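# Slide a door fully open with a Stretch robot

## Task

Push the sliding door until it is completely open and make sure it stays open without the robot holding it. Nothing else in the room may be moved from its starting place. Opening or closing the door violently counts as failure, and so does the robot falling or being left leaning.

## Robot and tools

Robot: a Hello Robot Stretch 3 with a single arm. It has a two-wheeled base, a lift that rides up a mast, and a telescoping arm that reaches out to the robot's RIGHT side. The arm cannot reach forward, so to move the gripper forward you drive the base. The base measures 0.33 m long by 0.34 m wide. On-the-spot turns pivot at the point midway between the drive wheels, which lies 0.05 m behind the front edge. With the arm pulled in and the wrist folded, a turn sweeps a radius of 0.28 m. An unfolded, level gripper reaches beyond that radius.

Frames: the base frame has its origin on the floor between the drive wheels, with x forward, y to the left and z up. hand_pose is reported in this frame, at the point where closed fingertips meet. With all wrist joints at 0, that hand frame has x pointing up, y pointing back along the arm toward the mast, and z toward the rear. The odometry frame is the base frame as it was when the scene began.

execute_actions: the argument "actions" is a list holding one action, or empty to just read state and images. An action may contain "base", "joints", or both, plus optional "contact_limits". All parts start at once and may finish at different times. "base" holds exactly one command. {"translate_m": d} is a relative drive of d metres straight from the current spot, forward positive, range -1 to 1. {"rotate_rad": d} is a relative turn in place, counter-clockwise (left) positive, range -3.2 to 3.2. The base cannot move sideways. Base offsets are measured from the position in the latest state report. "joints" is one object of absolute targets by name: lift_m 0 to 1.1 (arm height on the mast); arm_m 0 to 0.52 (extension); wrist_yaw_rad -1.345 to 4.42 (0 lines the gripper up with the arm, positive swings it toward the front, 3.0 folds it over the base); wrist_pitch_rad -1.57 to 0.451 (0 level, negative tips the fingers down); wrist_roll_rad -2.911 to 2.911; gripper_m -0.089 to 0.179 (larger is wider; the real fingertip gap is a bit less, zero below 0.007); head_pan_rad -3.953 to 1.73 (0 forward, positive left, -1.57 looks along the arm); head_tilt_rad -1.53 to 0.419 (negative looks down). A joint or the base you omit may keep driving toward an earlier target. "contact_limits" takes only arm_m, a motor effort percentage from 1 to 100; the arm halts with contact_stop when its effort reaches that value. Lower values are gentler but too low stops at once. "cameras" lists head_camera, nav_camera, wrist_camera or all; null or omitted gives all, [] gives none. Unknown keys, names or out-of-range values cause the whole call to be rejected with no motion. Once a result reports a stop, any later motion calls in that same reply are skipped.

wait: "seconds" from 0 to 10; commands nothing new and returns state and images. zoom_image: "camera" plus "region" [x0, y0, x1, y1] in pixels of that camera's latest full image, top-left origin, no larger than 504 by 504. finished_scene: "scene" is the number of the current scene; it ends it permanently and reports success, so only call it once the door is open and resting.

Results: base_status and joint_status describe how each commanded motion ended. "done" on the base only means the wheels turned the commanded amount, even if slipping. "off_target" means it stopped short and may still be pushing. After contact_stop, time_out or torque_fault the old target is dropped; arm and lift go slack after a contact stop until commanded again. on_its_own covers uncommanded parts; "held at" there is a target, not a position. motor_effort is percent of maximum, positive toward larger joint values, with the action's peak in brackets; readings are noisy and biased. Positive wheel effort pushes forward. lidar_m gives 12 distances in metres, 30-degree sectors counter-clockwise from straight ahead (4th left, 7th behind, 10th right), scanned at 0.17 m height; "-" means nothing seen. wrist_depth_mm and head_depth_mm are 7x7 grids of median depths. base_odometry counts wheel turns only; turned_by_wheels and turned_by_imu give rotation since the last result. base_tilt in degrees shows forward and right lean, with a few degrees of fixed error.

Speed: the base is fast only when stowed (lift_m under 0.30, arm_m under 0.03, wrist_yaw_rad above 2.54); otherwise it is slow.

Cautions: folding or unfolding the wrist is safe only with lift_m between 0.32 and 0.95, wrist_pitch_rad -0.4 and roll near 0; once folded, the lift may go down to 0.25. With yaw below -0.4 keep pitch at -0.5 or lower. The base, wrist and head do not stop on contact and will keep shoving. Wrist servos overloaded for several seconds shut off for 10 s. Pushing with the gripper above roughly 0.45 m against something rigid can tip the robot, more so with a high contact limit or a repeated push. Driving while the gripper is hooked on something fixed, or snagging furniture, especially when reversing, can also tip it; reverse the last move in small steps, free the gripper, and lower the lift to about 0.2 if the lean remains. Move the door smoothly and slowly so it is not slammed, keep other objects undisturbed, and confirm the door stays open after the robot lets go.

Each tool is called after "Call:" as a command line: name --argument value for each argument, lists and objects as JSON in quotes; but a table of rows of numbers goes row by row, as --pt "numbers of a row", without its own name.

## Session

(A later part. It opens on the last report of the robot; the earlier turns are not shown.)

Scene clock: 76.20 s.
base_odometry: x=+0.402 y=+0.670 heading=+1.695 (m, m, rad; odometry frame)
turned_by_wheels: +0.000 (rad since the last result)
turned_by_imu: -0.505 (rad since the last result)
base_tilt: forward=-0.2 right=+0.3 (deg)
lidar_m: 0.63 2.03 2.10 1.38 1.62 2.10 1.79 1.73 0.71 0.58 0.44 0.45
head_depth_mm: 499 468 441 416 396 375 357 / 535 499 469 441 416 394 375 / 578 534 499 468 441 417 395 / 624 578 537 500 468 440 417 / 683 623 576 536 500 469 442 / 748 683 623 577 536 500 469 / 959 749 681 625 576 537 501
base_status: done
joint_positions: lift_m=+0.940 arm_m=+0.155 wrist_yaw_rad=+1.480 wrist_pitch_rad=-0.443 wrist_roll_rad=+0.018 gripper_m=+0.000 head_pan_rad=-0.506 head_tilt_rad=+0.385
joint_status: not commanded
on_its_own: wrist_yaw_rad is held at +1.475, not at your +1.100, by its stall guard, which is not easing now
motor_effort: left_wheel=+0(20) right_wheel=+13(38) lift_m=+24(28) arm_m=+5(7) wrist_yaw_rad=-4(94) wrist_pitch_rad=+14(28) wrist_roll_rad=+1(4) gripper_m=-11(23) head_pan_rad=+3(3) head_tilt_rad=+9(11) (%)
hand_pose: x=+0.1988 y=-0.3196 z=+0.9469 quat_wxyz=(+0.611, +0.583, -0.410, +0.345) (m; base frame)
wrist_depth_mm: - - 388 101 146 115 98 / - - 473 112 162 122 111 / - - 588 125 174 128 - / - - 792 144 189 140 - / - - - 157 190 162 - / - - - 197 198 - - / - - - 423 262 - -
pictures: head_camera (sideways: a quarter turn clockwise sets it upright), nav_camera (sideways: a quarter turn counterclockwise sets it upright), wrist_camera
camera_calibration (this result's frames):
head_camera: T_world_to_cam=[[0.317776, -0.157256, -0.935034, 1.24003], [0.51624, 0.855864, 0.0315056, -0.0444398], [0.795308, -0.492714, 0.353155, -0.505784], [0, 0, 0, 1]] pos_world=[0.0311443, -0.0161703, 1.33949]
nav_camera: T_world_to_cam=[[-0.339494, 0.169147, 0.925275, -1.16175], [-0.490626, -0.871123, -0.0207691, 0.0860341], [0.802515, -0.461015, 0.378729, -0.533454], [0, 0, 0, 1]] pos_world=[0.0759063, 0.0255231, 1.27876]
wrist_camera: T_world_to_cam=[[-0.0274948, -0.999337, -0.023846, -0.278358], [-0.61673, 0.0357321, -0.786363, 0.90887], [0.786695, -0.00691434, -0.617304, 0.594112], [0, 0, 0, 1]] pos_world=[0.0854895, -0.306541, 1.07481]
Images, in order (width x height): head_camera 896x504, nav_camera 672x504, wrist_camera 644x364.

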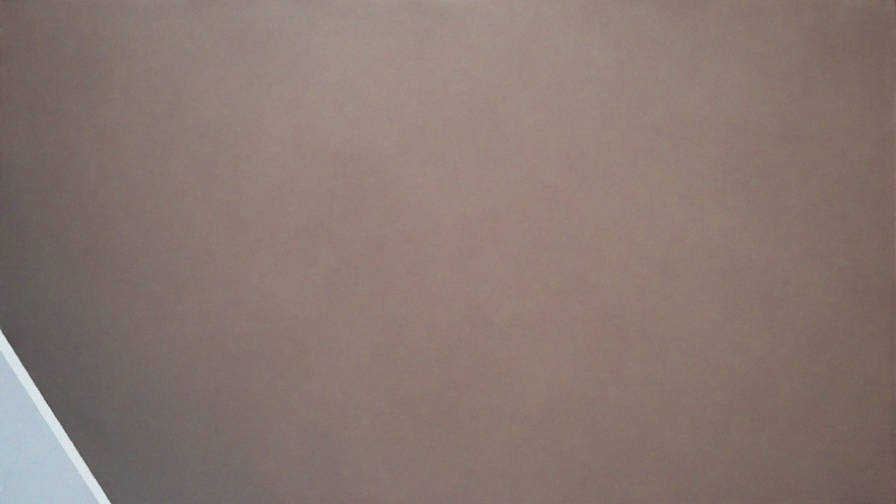

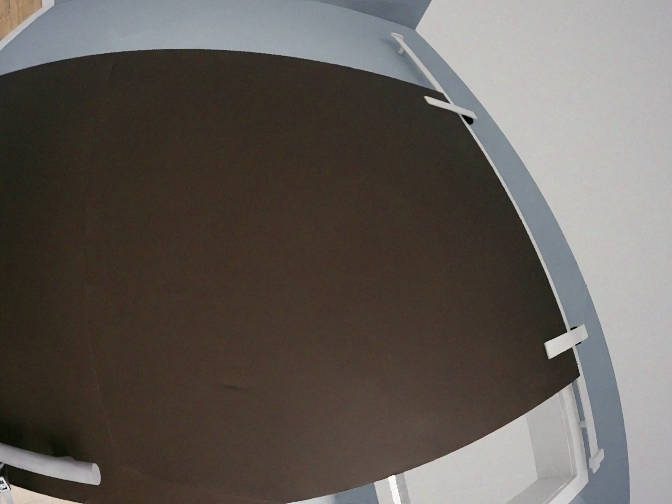

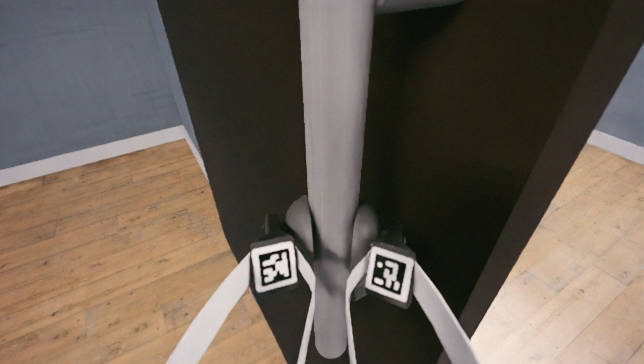

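Call:
execute_actions --actions '[{"joints":{"gripper_m":0.1}}]' --cameras '[]'

Call:
execute_actions --actions '[{"base":{"translate_m":-0.17}}]' --cameras '[]'

Call:
execute_actions --actions '[{"base":{"rotate_rad":0.51},"joints":{"arm_m":0,"gripper_m":0.0,"head_pan_rad":-1.57,"head_tilt_rad":-1.0,"lift_m":0.22}}]' --cameras '[]'

Call:
execute_actions --actions '[{"joints":{"wrist_yaw_rad":0,"wrist_pitch_rad":0}}]'

Scene clock: 85.63 s.
base_odometry: x=+0.402 y=+0.670 heading=+1.695 (m, m, rad; odometry frame)
turned_by_wheels: +0.000 (rad since the last result)
turned_by_imu: +0.000 (rad since the last result)
base_tilt: forward=-0.1 right=+0.3 (deg)
lidar_m: 0.63 2.03 2.10 1.38 1.62 2.10 1.80 1.73 0.70 0.58 0.44 0.45
head_depth_mm: 498 468 441 417 395 375 357 / 535 499 469 442 416 395 375 / 575 534 499 469 442 418 396 / 622 576 535 500 469 442 417 / 680 624 574 536 499 469 441 / 751 682 623 576 535 501 469 / 965 748 682 624 577 537 502
base_status: not commanded
joint_positions: lift_m=+0.940 arm_m=+0.155 wrist_yaw_rad=+1.490 wrist_pitch_rad=-0.423 wrist_roll_rad=+0.018 gripper_m=+0.100 head_pan_rad=-0.506 head_tilt_rad=+0.385
joint_status: all done
on_its_own: wrist_yaw_rad is held at +1.475, not at your +1.100, by its stall guard, which is not easing now; wrist_yaw_rad is at rest, and its effort (-14) is outside its rest range (-12 to +12)
motor_effort: left_wheel=+2(1) right_wheel=+0(12) lift_m=+24(24) arm_m=+4(5) wrist_yaw_rad=-14(14) wrist_pitch_rad=+8(14) wrist_roll_rad=+1(1) gripper_m=+4(78) head_pan_rad=+4(3) head_tilt_rad=+10(9) (%)
hand_pose: x=+0.2016 y=-0.3178 z=+0.9513 quat_wxyz=(+0.606, +0.581, -0.412, +0.354) (m; base frame)
wrist_depth_mm: - - 403 100 116 117 96 / - - 481 110 156 122 106 / - - 601 123 176 129 128 / - - 787 140 191 138 - / - - 702 164 223 153 - / - - - 213 222 - - / - - - 348 253 - -
pictures: none
No camera images: the call's "cameras" was empty. Leave "cameras" out to get every camera's image.

Scene clock: 88.30 s.
base_odometry: x=+0.423 y=+0.501 heading=+1.695 (m, m, rad; odometry frame)
turned_by_wheels: +0.000 (rad since the last result)
turned_by_imu: -0.001 (rad since the last result)
base_tilt: forward=-0.2 right=+0.3 (deg)
lidar_m: 0.75 2.18 2.16 1.38 1.95 1.95 1.64 1.58 0.82 0.60 0.53 0.54
head_depth_mm: 779 1527 1850 513 478 452 431 / 654 602 565 532 501 476 452 / 692 644 602 565 531 503 476 / 752 694 646 604 566 532 502 / 876 751 691 646 602 564 532 / 1023 821 750 695 645 603 564 / 1134 901 822 751 695 646 605
base_status: done
joint_positions: lift_m=+0.940 arm_m=+0.155 wrist_yaw_rad=+1.477 wrist_pitch_rad=-0.422 wrist_roll_rad=+0.018 gripper_m=+0.100 head_pan_rad=-0.506 head_tilt_rad=+0.385
joint_status: not commanded
on_its_own: wrist_yaw_rad is held at +1.475, not at your +1.100, by its stall guard, which is not easing now
motor_effort: left_wheel=+1(4) right_wheel=+0(7) lift_m=+25(25) arm_m=+4(4) wrist_yaw_rad=-1(14) wrist_pitch_rad=+8(8) wrist_roll_rad=+1(1) gripper_m=+0(4) head_pan_rad=+3(2) head_tilt_rad=+9(10) (%)
hand_pose: x=+0.2015 y=-0.3207 z=+0.9516 quat_wxyz=(+0.608, +0.578, -0.417, +0.351) (m; base frame)
wrist_depth_mm: - - 641 322 263 - - / - - 772 352 294 - - / - - 957 374 331 - - / - - - 455 377 - - / - - - 575 416 - - / - - - 676 - - - / - - - 810 - - -
pictures: none
No camera images: the call's "cameras" was empty. Leave "cameras" out to get every camera's image.

Scene clock: 95.67 s.
base_odometry: x=+0.423 y=+0.501 heading=+2.205 (m, m, rad; odometry frame)
turned_by_wheels: +0.510 (rad since the last result)
turned_by_imu: +0.509 (rad since the last result)
base_tilt: forward=-0.1 right=+0.3 (deg)
lidar_m: 2.18 2.16 1.38 1.48 1.94 1.64 1.58 0.83 0.59 0.53 0.54 0.74
head_depth_mm: 532 649 806 1062 1335 1230 1106 / 646 676 800 1050 1314 1219 1140 / 2297 1979 1666 1223 1329 1236 - / 2330 1964 1686 1494 1342 1240 - / 2316 1941 1686 1474 1311 1236 1108 / 2263 612 716 902 1287 1214 1100 / 470 529 688 897 1277 1212 1103
base_status: done
joint_positions: lift_m=+0.220 arm_m=+0.000 wrist_yaw_rad=+1.476 wrist_pitch_rad=-0.421 wrist_roll_rad=+0.018 gripper_m=+0.000 head_pan_rad=-1.563 head_tilt_rad=-0.988
joint_status: all done
on_its_own: wrist_yaw_rad is held at +1.475, not at your +1.100, by its stall guard, which is not easing now
motor_effort: left_wheel=-1(5) right_wheel=+3(8) lift_m=+16(19) arm_m=-3(4) wrist_yaw_rad=+0(1) wrist_pitch_rad=+7(7) wrist_roll_rad=+1(1) gripper_m=-2(81) head_pan_rad=-4(46) head_tilt_rad=-9(59) (%)
hand_pose: x=+0.2017 y=-0.1667 z=+0.2325 quat_wxyz=(+0.608, +0.578, -0.417, +0.351) (m; base frame)
wrist_depth_mm: - - - - - 582 395 / - - - - - 573 397 / 791 806 804 793 782 593 399 / 596 601 599 615 606 558 400 / 491 492 496 - 492 486 405 / 412 417 416 399 416 410 387 / 357 362 355 359 358 355 356
pictures: none
No camera images: the call's "cameras" was empty. Leave "cameras" out to get every camera's image.

Scene clock: 97.40 s.
base_odometry: x=+0.423 y=+0.501 heading=+2.205 (m, m, rad; odometry frame)
turned_by_wheels: +0.000 (rad since the last result)
turned_by_imu: +0.000 (rad since the last result)
base_tilt: forward=-0.1 right=+0.3 (deg)
lidar_m: 2.18 2.16 1.38 1.48 1.95 1.64 1.58 0.83 0.59 0.53 0.54 0.74
head_depth_mm: 531 651 807 1054 1327 1221 1115 / 644 677 802 1049 1319 1221 1146 / 2341 1966 1659 1224 1325 1238 - / 2298 1976 1699 1496 1342 1208 - / 2295 1950 1693 1462 1303 1213 1107 / 2245 610 716 901 1274 1209 1106 / 471 530 686 897 1283 1210 1103
base_status: not commanded
joint_positions: lift_m=+0.220 arm_m=+0.000 wrist_yaw_rad=+0.002 wrist_pitch_rad=-0.025 wrist_roll_rad=+0.018 gripper_m=+0.000 head_pan_rad=-1.563 head_tilt_rad=-0.988
joint_status: all done
motor_effort: left_wheel=-1(2) right_wheel=+4(3) lift_m=+16(16) arm_m=-2(3) wrist_yaw_rad=-2(2) wrist_pitch_rad=+8(8) wrist_roll_rad=+1(1) gripper_m=-3(2) head_pan_rad=-4(3) head_tilt_rad=-8(8) (%)
hand_pose: x=-0.0210 y=-0.4009 z=+0.3286 quat_wxyz=(+0.701, +0.010, -0.713, -0.009) (m; base frame)
wrist_depth_mm: 264 260 - - - 297 300 / 273 270 - - - 306 309 / 283 280 - - - 318 324 / 296 292 - - - 333 334 / 308 308 946 - 452 346 349 / 326 321 654 673 395 365 365 / 342 336 510 553 522 385 381
pictures: head_camera (sideways: a quarter turn clockwise sets it upright), nav_camera (sideways: a quarter turn counterclockwise sets it upright), wrist_camera
camera_calibration (this result's frames):
head_camera: T_world_to_cam=[[0.00975913, 0.847059, -0.53141, 0.714873], [0.999086, -0.0303784, -0.0300749, 0.0327874], [-0.0416186, -0.53063, -0.846581, 1.06072], [0, 0, 0, 1]] pos_world=[0.00441171, -0.0416938, 1.27886]
nav_camera: T_world_to_cam=[[-0.00999061, -0.832615, 0.553762, -0.678521], [-0.999898, 0.0139761, 0.00297435, 0.0582104], [-0.0102159, -0.553676, -0.832669, 1.04813], [0, 0, 0, 1]] pos_world=[0.0621332, 0.0145623, 1.24831]
wrist_camera: T_world_to_cam=[[-0.997593, -0.0692371, 0.00386307, -0.0369765], [-0.0207497, 0.244886, -0.96933, 0.44644], [0.0661675, -0.967077, -0.245733, -0.137302], [0, 0, 0, 1]] pos_world=[-0.018539, -0.244668, 0.399151]
Images, in order (width x height): head_camera 896x504, nav_camera 672x504, wrist_camera 644x364.

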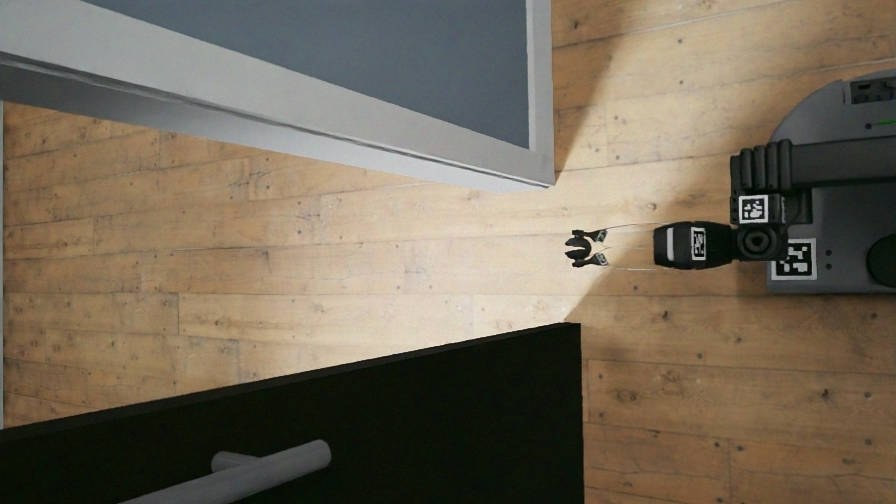

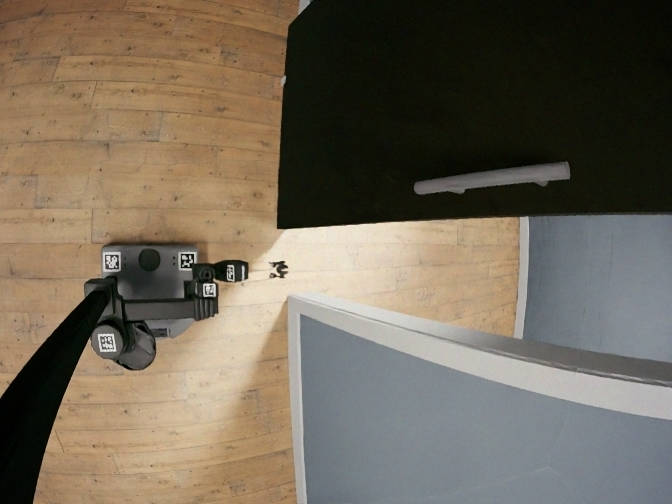

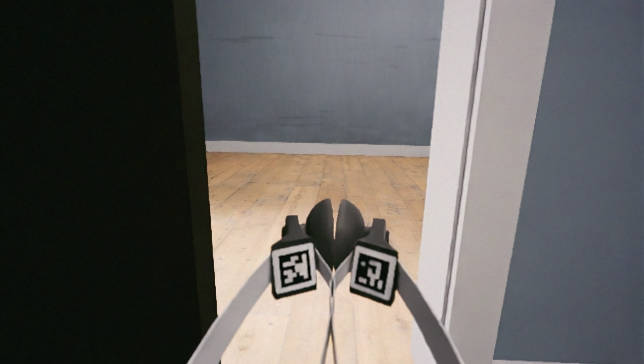

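Call:
execute_actions --actions '[{"joints":{"arm_m":0.33,"lift_m":0.12}}]' --cameras '[]'

Call:
execute_actions --actions '[{"base":{"translate_m":0.3}}]'

Scene clock: 103.80 s.
base_odometry: x=+0.423 y=+0.501 heading=+2.205 (m, m, rad; odometry frame)
turned_by_wheels: +0.000 (rad since the last result)
turned_by_imu: -0.001 (rad since the last result)
base_tilt: forward=-0.2 right=+0.3 (deg)
lidar_m: 2.18 2.16 1.38 1.48 1.95 1.65 1.58 0.83 0.59 0.53 0.54 0.74
head_depth_mm: 530 653 803 1057 1331 1220 1113 / 645 675 802 1046 1314 1218 1138 / 2341 1962 1679 1221 1304 1231 - / 2292 1941 1701 1504 1324 1216 - / 2294 1945 1690 1469 1304 1214 1109 / 2246 611 714 905 1276 1209 1107 / 469 529 688 893 1283 1205 1100
base_status: not commanded
joint_positions: lift_m=+0.120 arm_m=+0.330 wrist_yaw_rad=+0.000 wrist_pitch_rad=-0.024 wrist_roll_rad=+0.018 gripper_m=+0.000 head_pan_rad=-1.563 head_tilt_rad=-0.988
joint_status: all done
motor_effort: left_wheel=-1(1) right_wheel=+3(3) lift_m=+16(19) arm_m=+4(4) wrist_yaw_rad=+0(1) wrist_pitch_rad=+8(8) wrist_roll_rad=+1(1) gripper_m=-3(3) head_pan_rad=-3(4) head_tilt_rad=-8(7) (%)
hand_pose: x=-0.0214 y=-0.7302 z=+0.2290 quat_wxyz=(+0.701, +0.009, -0.713, -0.009) (m; base frame)
wrist_depth_mm: - - - - - - - / - - - - - - - / - - - - - - - / - - - - - - - / 710 742 745 - 750 770 780 / 519 518 538 501 539 542 512 / 405 409 413 418 413 417 386
pictures: none
No camera images: the call's "cameras" was empty. Leave "cameras" out to get every camera's image.

Scene clock: 107.90 s.
base_odometry: x=+0.245 y=+0.743 heading=+2.205 (m, m, rad; odometry frame)
turned_by_wheels: +0.000 (rad since the last result)
turned_by_imu: -0.053 (rad since the last result)
base_tilt: forward=-0.1 right=+0.3 (deg)
lidar_m: 1.85 1.93 1.26 1.31 1.52 1.98 1.88 0.86 0.73 0.51 0.52 0.69
head_depth_mm: 2350 1968 1717 1223 1328 1215 1112 / 2324 1966 1709 1508 1346 1217 1138 / 2317 1952 1719 1506 1349 1228 - / 2282 1976 1708 1476 1302 1215 - / 461 534 659 882 1263 1214 1104 / 420 528 669 870 1237 1205 1110 / 453 538 661 854 1216 1212 1104
base_status: done
joint_positions: lift_m=+0.120 arm_m=+0.330 wrist_yaw_rad=-0.001 wrist_pitch_rad=-0.023 wrist_roll_rad=+0.018 gripper_m=+0.000 head_pan_rad=-1.563 head_tilt_rad=-0.988
joint_status: not commanded
motor_effort: left_wheel=+1(22) right_wheel=-1(60) lift_m=+16(15) arm_m=+3(4) wrist_yaw_rad=+2(30) wrist_pitch_rad=+8(8) wrist_roll_rad=+1(1) gripper_m=-2(2) head_pan_rad=-3(3) head_tilt_rad=-8(9) (%)
hand_pose: x=-0.0218 y=-0.7303 z=+0.2290 quat_wxyz=(+0.701, +0.008, -0.713, -0.009) (m; base frame)
wrist_depth_mm: - - - - - - - / - - - - - - - / - - - - - - - / - - - - - - - / 709 730 757 - 754 772 785 / 514 519 520 501 545 537 542 / 397 399 406 413 420 420 422
pictures: head_camera (sideways: a quarter turn clockwise sets it upright), nav_camera (sideways: a quarter turn counterclockwise sets it upright), wrist_camera
camera_calibration (this result's frames):
head_camera: T_world_to_cam=[[0.00989263, 0.847122, -0.531306, 0.714737], [0.999081, -0.0305328, -0.0300796, 0.0327935], [-0.0417034, -0.53052, -0.846646, 1.0608], [0, 0, 0, 1]] pos_world=[0.00440509, -0.0416907, 1.27886]
nav_camera: T_world_to_cam=[[-0.0101218, -0.832681, 0.55366, -0.678387], [-0.999896, 0.0141339, 0.00297702, 0.0582069], [-0.0103043, -0.553572, -0.832737, 1.04822], [0, 0, 0, 1]] pos_world=[0.0621354, 0.01456, 1.24831]
wrist_camera: T_world_to_cam=[[-0.997801, -0.0661604, 0.00400951, -0.0579748], [-0.0200296, 0.243308, -0.969742, 0.429536], [0.063183, -0.96769, -0.244098, -0.481161], [0, 0, 0, 1]] pos_world=[-0.0188427, -0.57396, 0.299321]
Images, in order (width x height): head_camera 896x504, nav_camera 672x504, wrist_camera 644x364.

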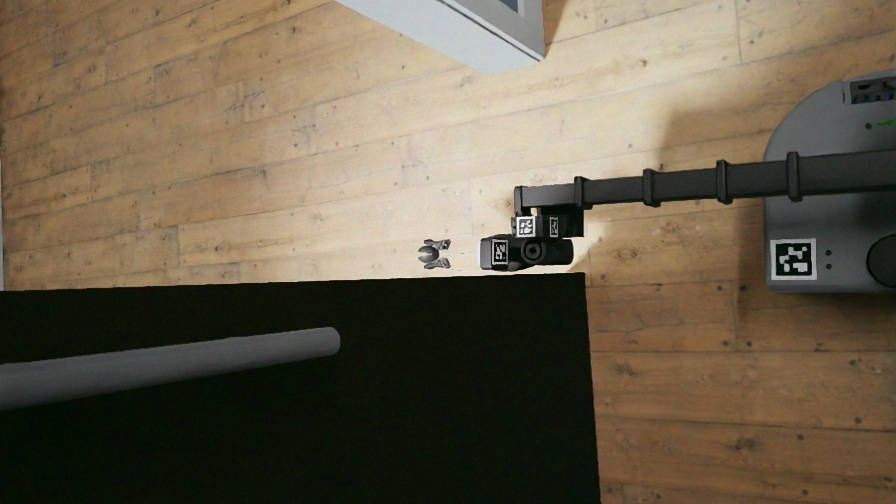

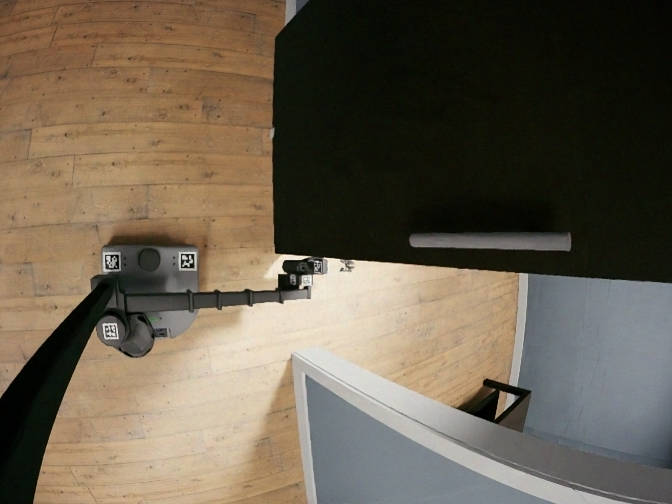

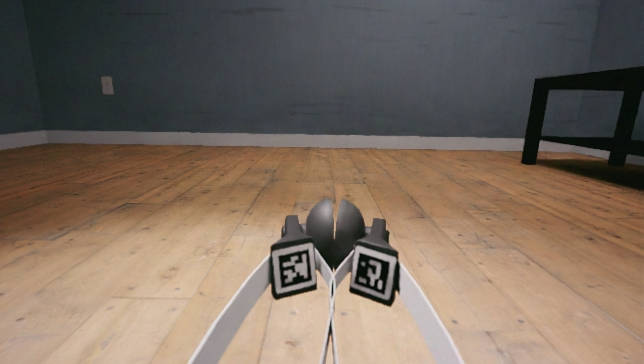

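Call:
execute_actions --actions '[{"base":{"translate_m":0.33},"joints":{"head_pan_rad":-1.1}}]' --cameras '["head_camera","nav_camera"]'

Scene clock: 117.17 s.
base_odometry: x=+0.050 y=+1.009 heading=+2.205 (m, m, rad; odometry frame)
turned_by_wheels: +0.000 (rad since the last result)
turned_by_imu: -0.048 (rad since the last result)
base_tilt: forward=-0.1 right=+0.3 (deg)
lidar_m: 1.53 1.59 1.87 1.22 2.01 2.35 2.20 0.94 1.00 0.48 0.49 0.62
head_depth_mm: 391 434 592 1513 1372 1221 1113 / 427 498 567 765 1285 1213 1125 / 442 523 639 820 1146 1216 - / 457 544 672 875 1247 1216 1143 / 475 569 710 942 1295 1212 1106 / 493 596 748 1014 1322 1219 1108 / 513 625 799 1101 1334 1208 1106
base_status: done
joint_positions: lift_m=+0.120 arm_m=+0.330 wrist_yaw_rad=-0.001 wrist_pitch_rad=-0.023 wrist_roll_rad=+0.018 gripper_m=+0.000 head_pan_rad=-1.107 head_tilt_rad=-0.988
joint_status: all done
motor_effort: left_wheel=+1(20) right_wheel=+0(60) lift_m=+15(16) arm_m=+3(3) wrist_yaw_rad=+2(28) wrist_pitch_rad=+8(8) wrist_roll_rad=+1(1) gripper_m=-3(3) head_pan_rad=+4(35) head_tilt_rad=-8(9) (%)
hand_pose: x=-0.0218 y=-0.7303 z=+0.2290 quat_wxyz=(+0.701, +0.008, -0.713, -0.009) (m; base frame)
wrist_depth_mm: - - - - - - - / - - - - - - - / - - - - - - - / - - - - - - - / 716 736 741 - 765 757 776 / 513 515 523 506 554 541 548 / 399 404 407 414 416 416 422
pictures: head_camera (sideways: a quarter turn clockwise sets it upright), nav_camera (sideways: a quarter turn counterclockwise sets it upright)
camera_calibration (this result's frames):
head_camera: T_world_to_cam=[[-0.364269, 0.764897, -0.531263, 0.716963], [0.910387, 0.412663, -0.0300815, 0.0333371], [0.196223, -0.494612, -0.846673, 1.05939], [0, 0, 0, 1]] pos_world=[0.0229417, -0.0381739, 1.27885]
nav_camera: T_world_to_cam=[[0.357703, -0.752034, 0.553618, -0.680576], [-0.903895, -0.427743, 0.00297813, 0.0576199], [0.234567, -0.501478, -0.832765, 1.04676], [0, 0, 0, 1]] pos_world=[0.049992, 0.0377562, 1.24831]
Images, in order (width x height): head_camera 896x504, nav_camera 672x504.

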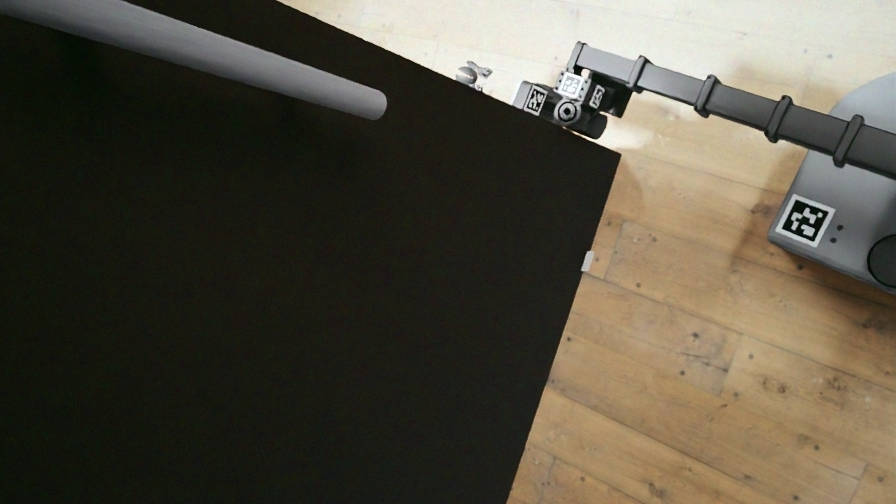

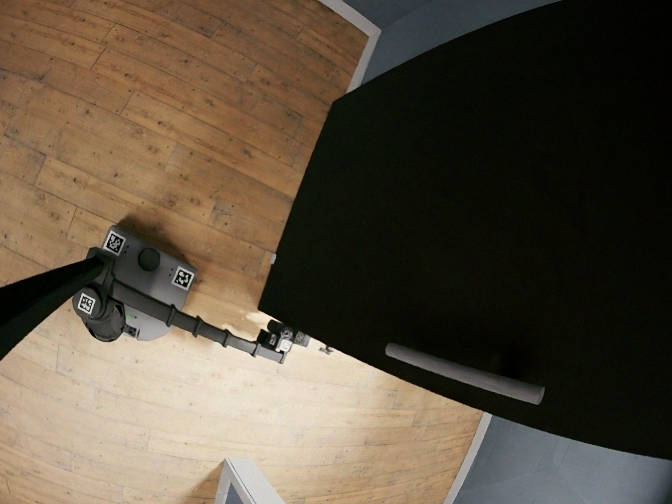

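Call:
execute_actions --actions '[{"base":{"translate_m":0.11},"joints":{"head_pan_rad":-0.6,"head_tilt_rad":0.4,"arm_m":0.29}}]'

Scene clock: 122.23 s.
base_odometry: x=-0.015 y=+1.098 heading=+2.205 (m, m, rad; odometry frame)
turned_by_wheels: +0.000 (rad since the last result)
turned_by_imu: -0.021 (rad since the last result)
base_tilt: forward=-0.2 right=+0.4 (deg)
lidar_m: 1.42 1.48 1.70 1.22 2.02 2.48 2.30 1.02 2.12 0.46 0.47 0.59
head_depth_mm: 582 553 525 502 483 459 442 / 648 614 580 551 525 500 479 / 734 684 647 609 578 551 525 / 948 779 729 687 643 609 576 / 1141 908 839 780 728 680 642 / 1230 1200 983 902 836 774 725 / 1232 1441 1365 1232 981 900 834
base_status: done
joint_positions: lift_m=+0.120 arm_m=+0.290 wrist_yaw_rad=-0.001 wrist_pitch_rad=-0.019 wrist_roll_rad=+0.018 gripper_m=+0.000 head_pan_rad=-0.607 head_tilt_rad=+0.383
joint_status: all done
motor_effort: left_wheel=+1(21) right_wheel=+0(64) lift_m=+16(15) arm_m=-2(6) wrist_yaw_rad=+2(35) wrist_pitch_rad=+7(8) wrist_roll_rad=+1(1) gripper_m=-2(2) head_pan_rad=+4(34) head_tilt_rad=+11(62) (%)
hand_pose: x=-0.0218 y=-0.6911 z=+0.2302 quat_wxyz=(+0.701, +0.006, -0.713, -0.007) (m; base frame)
wrist_depth_mm: - - - - - - - / - - - - - - - / - - - - - - - / - - - - - - - / 734 724 739 - 774 786 806 / 520 525 541 501 544 548 552 / 401 405 407 418 418 420 423
pictures: head_camera (sideways: a quarter turn clockwise sets it upright), nav_camera (sideways: a quarter turn counterclockwise sets it upright), wrist_camera
camera_calibration (this result's frames):
head_camera: T_world_to_cam=[[0.298636, -0.18745, -0.935777, 1.24111], [0.600164, 0.799259, 0.0314277, -0.0448502], [0.742038, -0.571005, 0.351189, -0.502899], [0, 0, 0, 1]] pos_world=[0.0294464, -0.0186641, 1.33943]
nav_camera: T_world_to_cam=[[-0.319058, 0.201487, 0.92607, -1.16291], [-0.576205, -0.817041, -0.0207539, 0.0865363], [0.752456, -0.540228, 0.376782, -0.530612], [0, 0, 0, 1]] pos_world=[0.0780887, 0.0183639, 1.27866]
wrist_camera: T_world_to_cam=[[-0.997797, -0.0661992, 0.00432853, -0.0554709], [-0.0200499, 0.238722, -0.970881, 0.418261], [0.0632382, -0.968829, -0.239524, -0.444764], [0, 0, 0, 1]] pos_world=[-0.0188366, -0.534421, 0.29979]
Images, in order (width x height): head_camera 896x504, nav_camera 672x504, wrist_camera 644x364.

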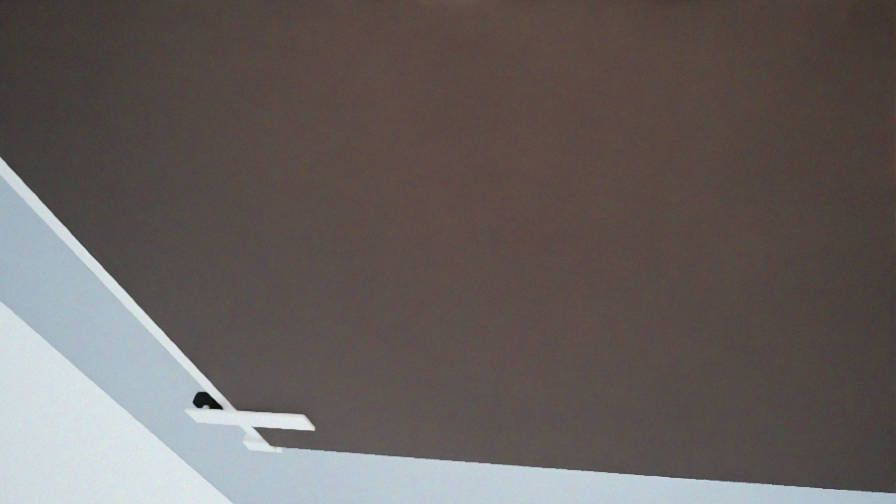

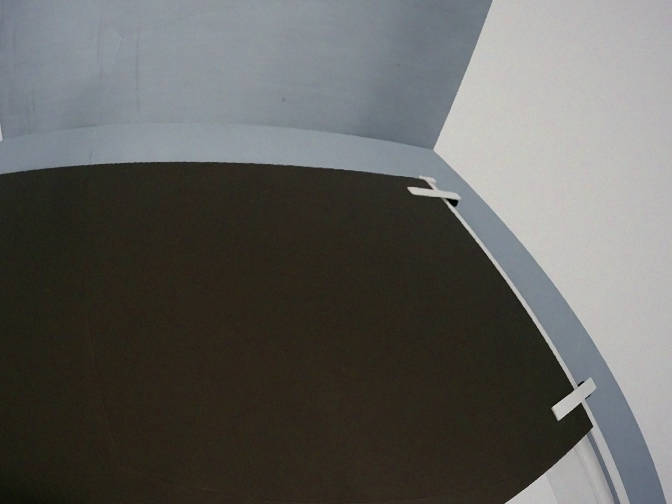

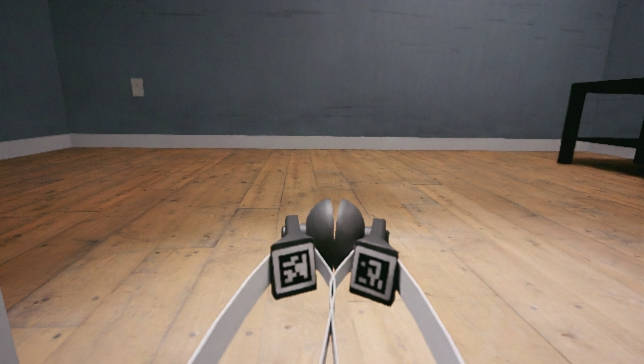

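About 0.08 left.

Call:
execute_actions --actions '[{"base":{"translate_m":0.07},"joints":{"head_pan_rad":-0.5}}]' --cameras '["head_camera","wrist_camera"]'

Call:
execute_actions --actions '[{"base":{"translate_m":0.04}}]' --cameras '["head_camera","wrist_camera"]'

Scene clock: 127.67 s.
base_odometry: x=-0.056 y=+1.154 heading=+2.205 (m, m, rad; odometry frame)
turned_by_wheels: +0.000 (rad since the last result)
turned_by_imu: -0.031 (rad since the last result)
base_tilt: forward=-0.1 right=+0.3 (deg)
lidar_m: 1.30 1.41 1.68 1.23 1.42 2.49 2.37 1.08 2.16 0.46 0.46 0.57
head_depth_mm: 588 561 538 515 493 474 455 / 663 630 598 571 544 520 498 / 770 716 675 641 608 577 551 / 1022 827 776 727 685 649 616 / 1177 1013 915 842 790 742 699 / 1236 1392 1100 1009 930 868 808 / 1221 1537 1525 1410 1298 1186 1099
base_status: done
joint_positions: lift_m=+0.120 arm_m=+0.290 wrist_yaw_rad=-0.001 wrist_pitch_rad=-0.019 wrist_roll_rad=+0.018 gripper_m=+0.000 head_pan_rad=-0.507 head_tilt_rad=+0.383
joint_status: all done
motor_effort: left_wheel=+1(21) right_wheel=-1(58) lift_m=+15(15) arm_m=-2(2) wrist_yaw_rad=+2(29) wrist_pitch_rad=+7(7) wrist_roll_rad=+1(1) gripper_m=-3(3) head_pan_rad=+4(16) head_tilt_rad=+10(11) (%)
hand_pose: x=-0.0218 y=-0.6910 z=+0.2301 quat_wxyz=(+0.701, +0.006, -0.713, -0.008) (m; base frame)
wrist_depth_mm: - - - - - - - / - - - - - - - / - - - - - - - / 117 - - - - - - / 117 743 755 - 760 777 797 / 109 526 529 510 536 548 555 / 113 406 410 412 426 416 422
pictures: head_camera (sideways: a quarter turn clockwise sets it upright), wrist_camera
camera_calibration (this result's frames):
head_camera: T_world_to_cam=[[0.315909, -0.156707, -0.935759, 1.24098], [0.517327, 0.85521, 0.0314297, -0.0443475], [0.795345, -0.494022, 0.351238, -0.503288], [0, 0, 0, 1]] pos_world=[0.0311922, -0.0162379, 1.33943]
wrist_camera: T_world_to_cam=[[-0.997806, -0.0660684, 0.00430053, -0.0554037], [-0.0200172, 0.239121, -0.970783, 0.418398], [0.0631098, -0.968739, -0.239919, -0.444577], [0, 0, 0, 1]] pos_world=[-0.0188498, -0.534387, 0.29975]
Images, in order (width x height): head_camera 896x504, wrist_camera 644x364.

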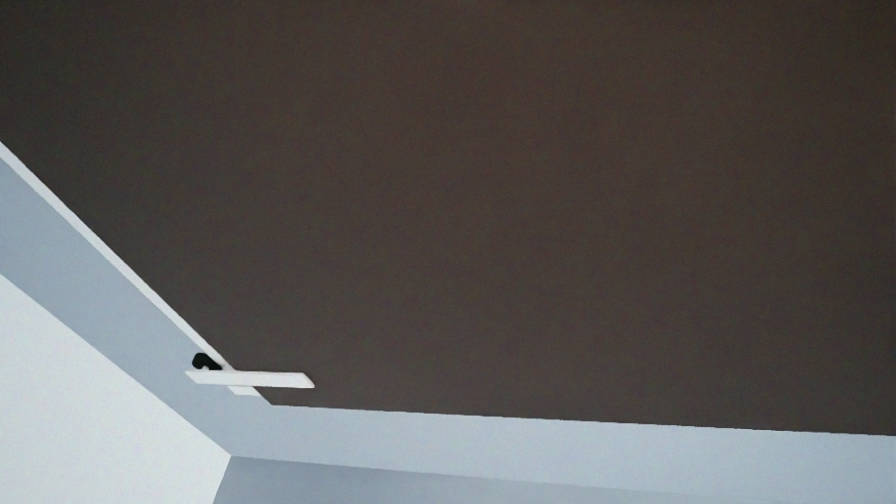

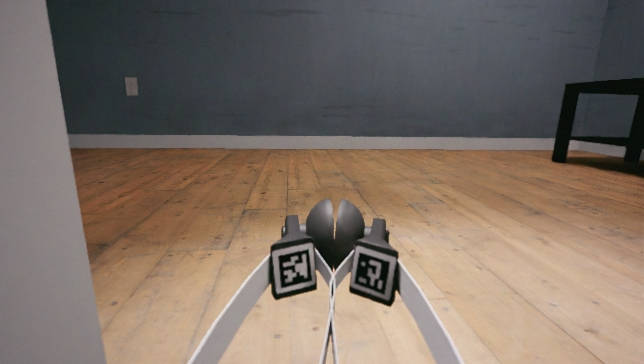

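Scene clock: 129.23 s.
base_odometry: x=-0.080 y=+1.186 heading=+2.205 (m, m, rad; odometry frame)
turned_by_wheels: +0.000 (rad since the last result)
turned_by_imu: -0.017 (rad since the last result)
base_tilt: forward=-0.2 right=+0.3 (deg)
lidar_m: 1.24 1.37 1.66 1.23 1.31 2.47 2.40 1.11 2.19 0.45 0.45 0.55
head_depth_mm: 577 548 523 501 481 461 443 / 648 616 584 554 528 506 484 / 741 695 656 620 590 560 532 / 986 800 751 703 663 625 595 / 1158 959 872 814 758 713 670 / 1237 1326 1050 962 887 823 769 / 1226 1516 1482 1358 1237 1131 1041
base_status: done
joint_positions: lift_m=+0.120 arm_m=+0.290 wrist_yaw_rad=-0.001 wrist_pitch_rad=-0.021 wrist_roll_rad=+0.018 gripper_m=+0.000 head_pan_rad=-0.507 head_tilt_rad=+0.383
joint_status: not commanded
motor_effort: left_wheel=+1(21) right_wheel=-1(60) lift_m=+16(16) arm_m=-1(2) wrist_yaw_rad=+2(17) wrist_pitch_rad=+7(8) wrist_roll_rad=+1(1) gripper_m=-3(3) head_pan_rad=+4(5) head_tilt_rad=+10(12) (%)
hand_pose: x=-0.0218 y=-0.6908 z=+0.2295 quat_wxyz=(+0.701, +0.007, -0.713, -0.008) (m; base frame)
wrist_depth_mm: - - - - - - - / - - - - - - - / - - - - - - - / - 114 - - - - - / - 102 742 - 795 777 799 / - 102 529 499 543 549 540 / - 101 413 414 421 413 420
pictures: head_camera (sideways: a quarter turn clockwise sets it upright), wrist_camera
camera_calibration (this result's frames):
head_camera: T_world_to_cam=[[0.316127, -0.156674, -0.935691, 1.24089], [0.516994, 0.855411, 0.0314368, -0.0443548], [0.795475, -0.493685, 0.351418, -0.503524], [0, 0, 0, 1]] pos_world=[0.0311921, -0.0162248, 1.33943]
wrist_camera: T_world_to_cam=[[-0.997806, -0.0660708, 0.00414731, -0.0553565], [-0.0200122, 0.241323, -0.970239, 0.41918], [0.0631036, -0.968193, -0.242115, -0.443646], [0, 0, 0, 1]] pos_world=[-0.0188507, -0.53435, 0.29952]
Images, in order (width x height): head_camera 896x504, wrist_camera 644x364.

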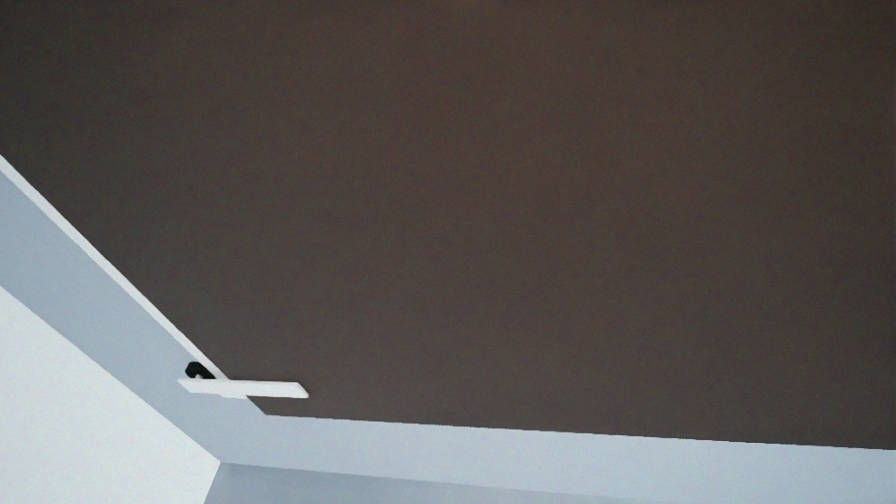

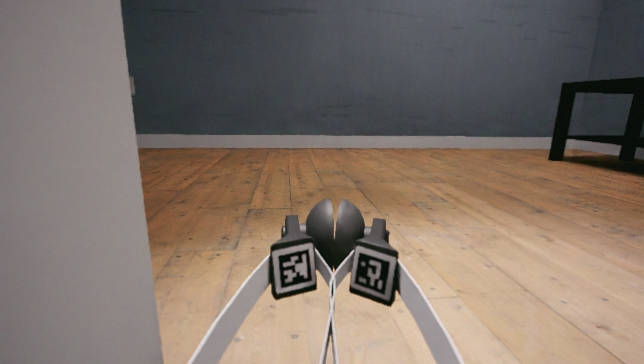

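Call:
execute_actions --actions '[{"base":{"translate_m":0.03}}]' --cameras '["wrist_camera"]'

Call:
execute_actions --actions '[{"base":{"translate_m":-0.03}}]' --cameras '[]'

Call:
finished_scene --scene 2

Scene clock: 133.13 s.
base_odometry: x=-0.098 y=+1.211 heading=+2.203 (m, m, rad; odometry frame)
turned_by_wheels: -0.001 (rad since the last result)
turned_by_imu: -0.031 (rad since the last result)
base_tilt: forward=-0.1 right=+0.4 (deg)
lidar_m: 1.01 1.34 1.61 1.26 1.24 2.43 2.43 1.13 2.20 0.45 0.45 0.54
head_depth_mm: 562 534 510 487 466 447 428 / 628 595 564 537 510 487 466 / 714 671 632 596 565 538 512 / 918 767 716 672 634 599 566 / 1135 895 826 770 717 674 634 / 1236 1201 983 898 830 771 719 / 1235 1456 1386 1251 1140 1047 836
base_status: done
joint_positions: lift_m=+0.120 arm_m=+0.290 wrist_yaw_rad=-0.008 wrist_pitch_rad=-0.022 wrist_roll_rad=+0.018 gripper_m=+0.000 head_pan_rad=-0.506 head_tilt_rad=+0.383
joint_status: not commanded
on_its_own: right_wheel is at rest, and its effort (+56) is outside its rest range (-18 to +18)
motor_effort: left_wheel=-18(24) right_wheel=+56(60) lift_m=+16(16) arm_m=+0(1) wrist_yaw_rad=+8(8) wrist_pitch_rad=+7(8) wrist_roll_rad=+1(1) gripper_m=-3(2) head_pan_rad=+4(3) head_tilt_rad=+10(11) (%)
hand_pose: x=-0.0235 y=-0.6907 z=+0.2293 quat_wxyz=(+0.701, +0.005, -0.713, -0.011) (m; base frame)
wrist_depth_mm: - - - - - - - / - - - - - - - / - 108 - - - - - / - 96 - - - - - / - 95 759 - 772 775 782 / - 95 532 503 543 533 546 / - 94 409 415 414 420 419
pictures: wrist_camera
camera_calibration (this result's frames):
wrist_camera: T_world_to_cam=[[-0.998218, -0.059538, 0.00408738, -0.0525035], [-0.0184241, 0.242306, -0.970025, 0.419553], [0.0567629, -0.968371, -0.242972, -0.443583], [0, 0, 0, 1]] pos_world=[-0.0195009, -0.534339, 0.299414]
Images, in order (width x height): wrist_camera 644x364.

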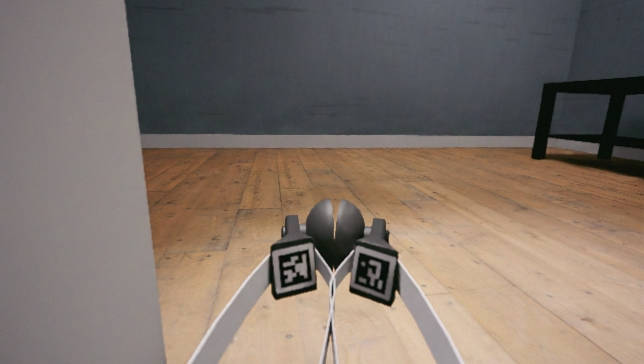

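Scene clock: 134.30 s.
base_odometry: x=-0.080 y=+1.186 heading=+2.203 (m, m, rad; odometry frame)
turned_by_wheels: +0.000 (rad since the last result)
turned_by_imu: +0.001 (rad since the last result)
base_tilt: forward=-0.2 right=+0.3 (deg)
lidar_m: 1.02 1.37 1.64 1.24 1.24 2.42 2.39 1.10 2.18 0.45 0.45 0.54
head_depth_mm: 567 541 516 494 472 452 434 / 636 602 572 542 518 494 473 / 724 677 640 603 572 545 519 / 950 776 726 682 642 607 574 / 1137 904 838 779 730 684 645 / 1233 1211 990 910 842 782 729 / 1236 1479 1412 1267 1153 1058 849
base_status: done
joint_positions: lift_m=+0.120 arm_m=+0.290 wrist_yaw_rad=-0.001 wrist_pitch_rad=-0.022 wrist_roll_rad=+0.018 gripper_m=+0.000 head_pan_rad=-0.506 head_tilt_rad=+0.383
joint_status: not commanded
motor_effort: left_wheel=+2(17) right_wheel=+0(45) lift_m=+16(16) arm_m=+0(0) wrist_yaw_rad=+1(8) wrist_pitch_rad=+8(8) wrist_roll_rad=+1(1) gripper_m=-2(3) head_pan_rad=+4(4) head_tilt_rad=+10(10) (%)
hand_pose: x=-0.0218 y=-0.6907 z=+0.2293 quat_wxyz=(+0.701, +0.008, -0.713, -0.009) (m; base frame)
wrist_depth_mm: - - - - - - - / - - - - - - - / - - - - - - - / 536 - - - - - - / 112 739 738 - 771 785 818 / 108 524 523 508 539 542 555 / 106 405 413 415 416 419 424
pictures: none
No camera images: the call's "cameras" was empty. Leave "cameras" out to get every camera's image.

The scene is finished: the task was done.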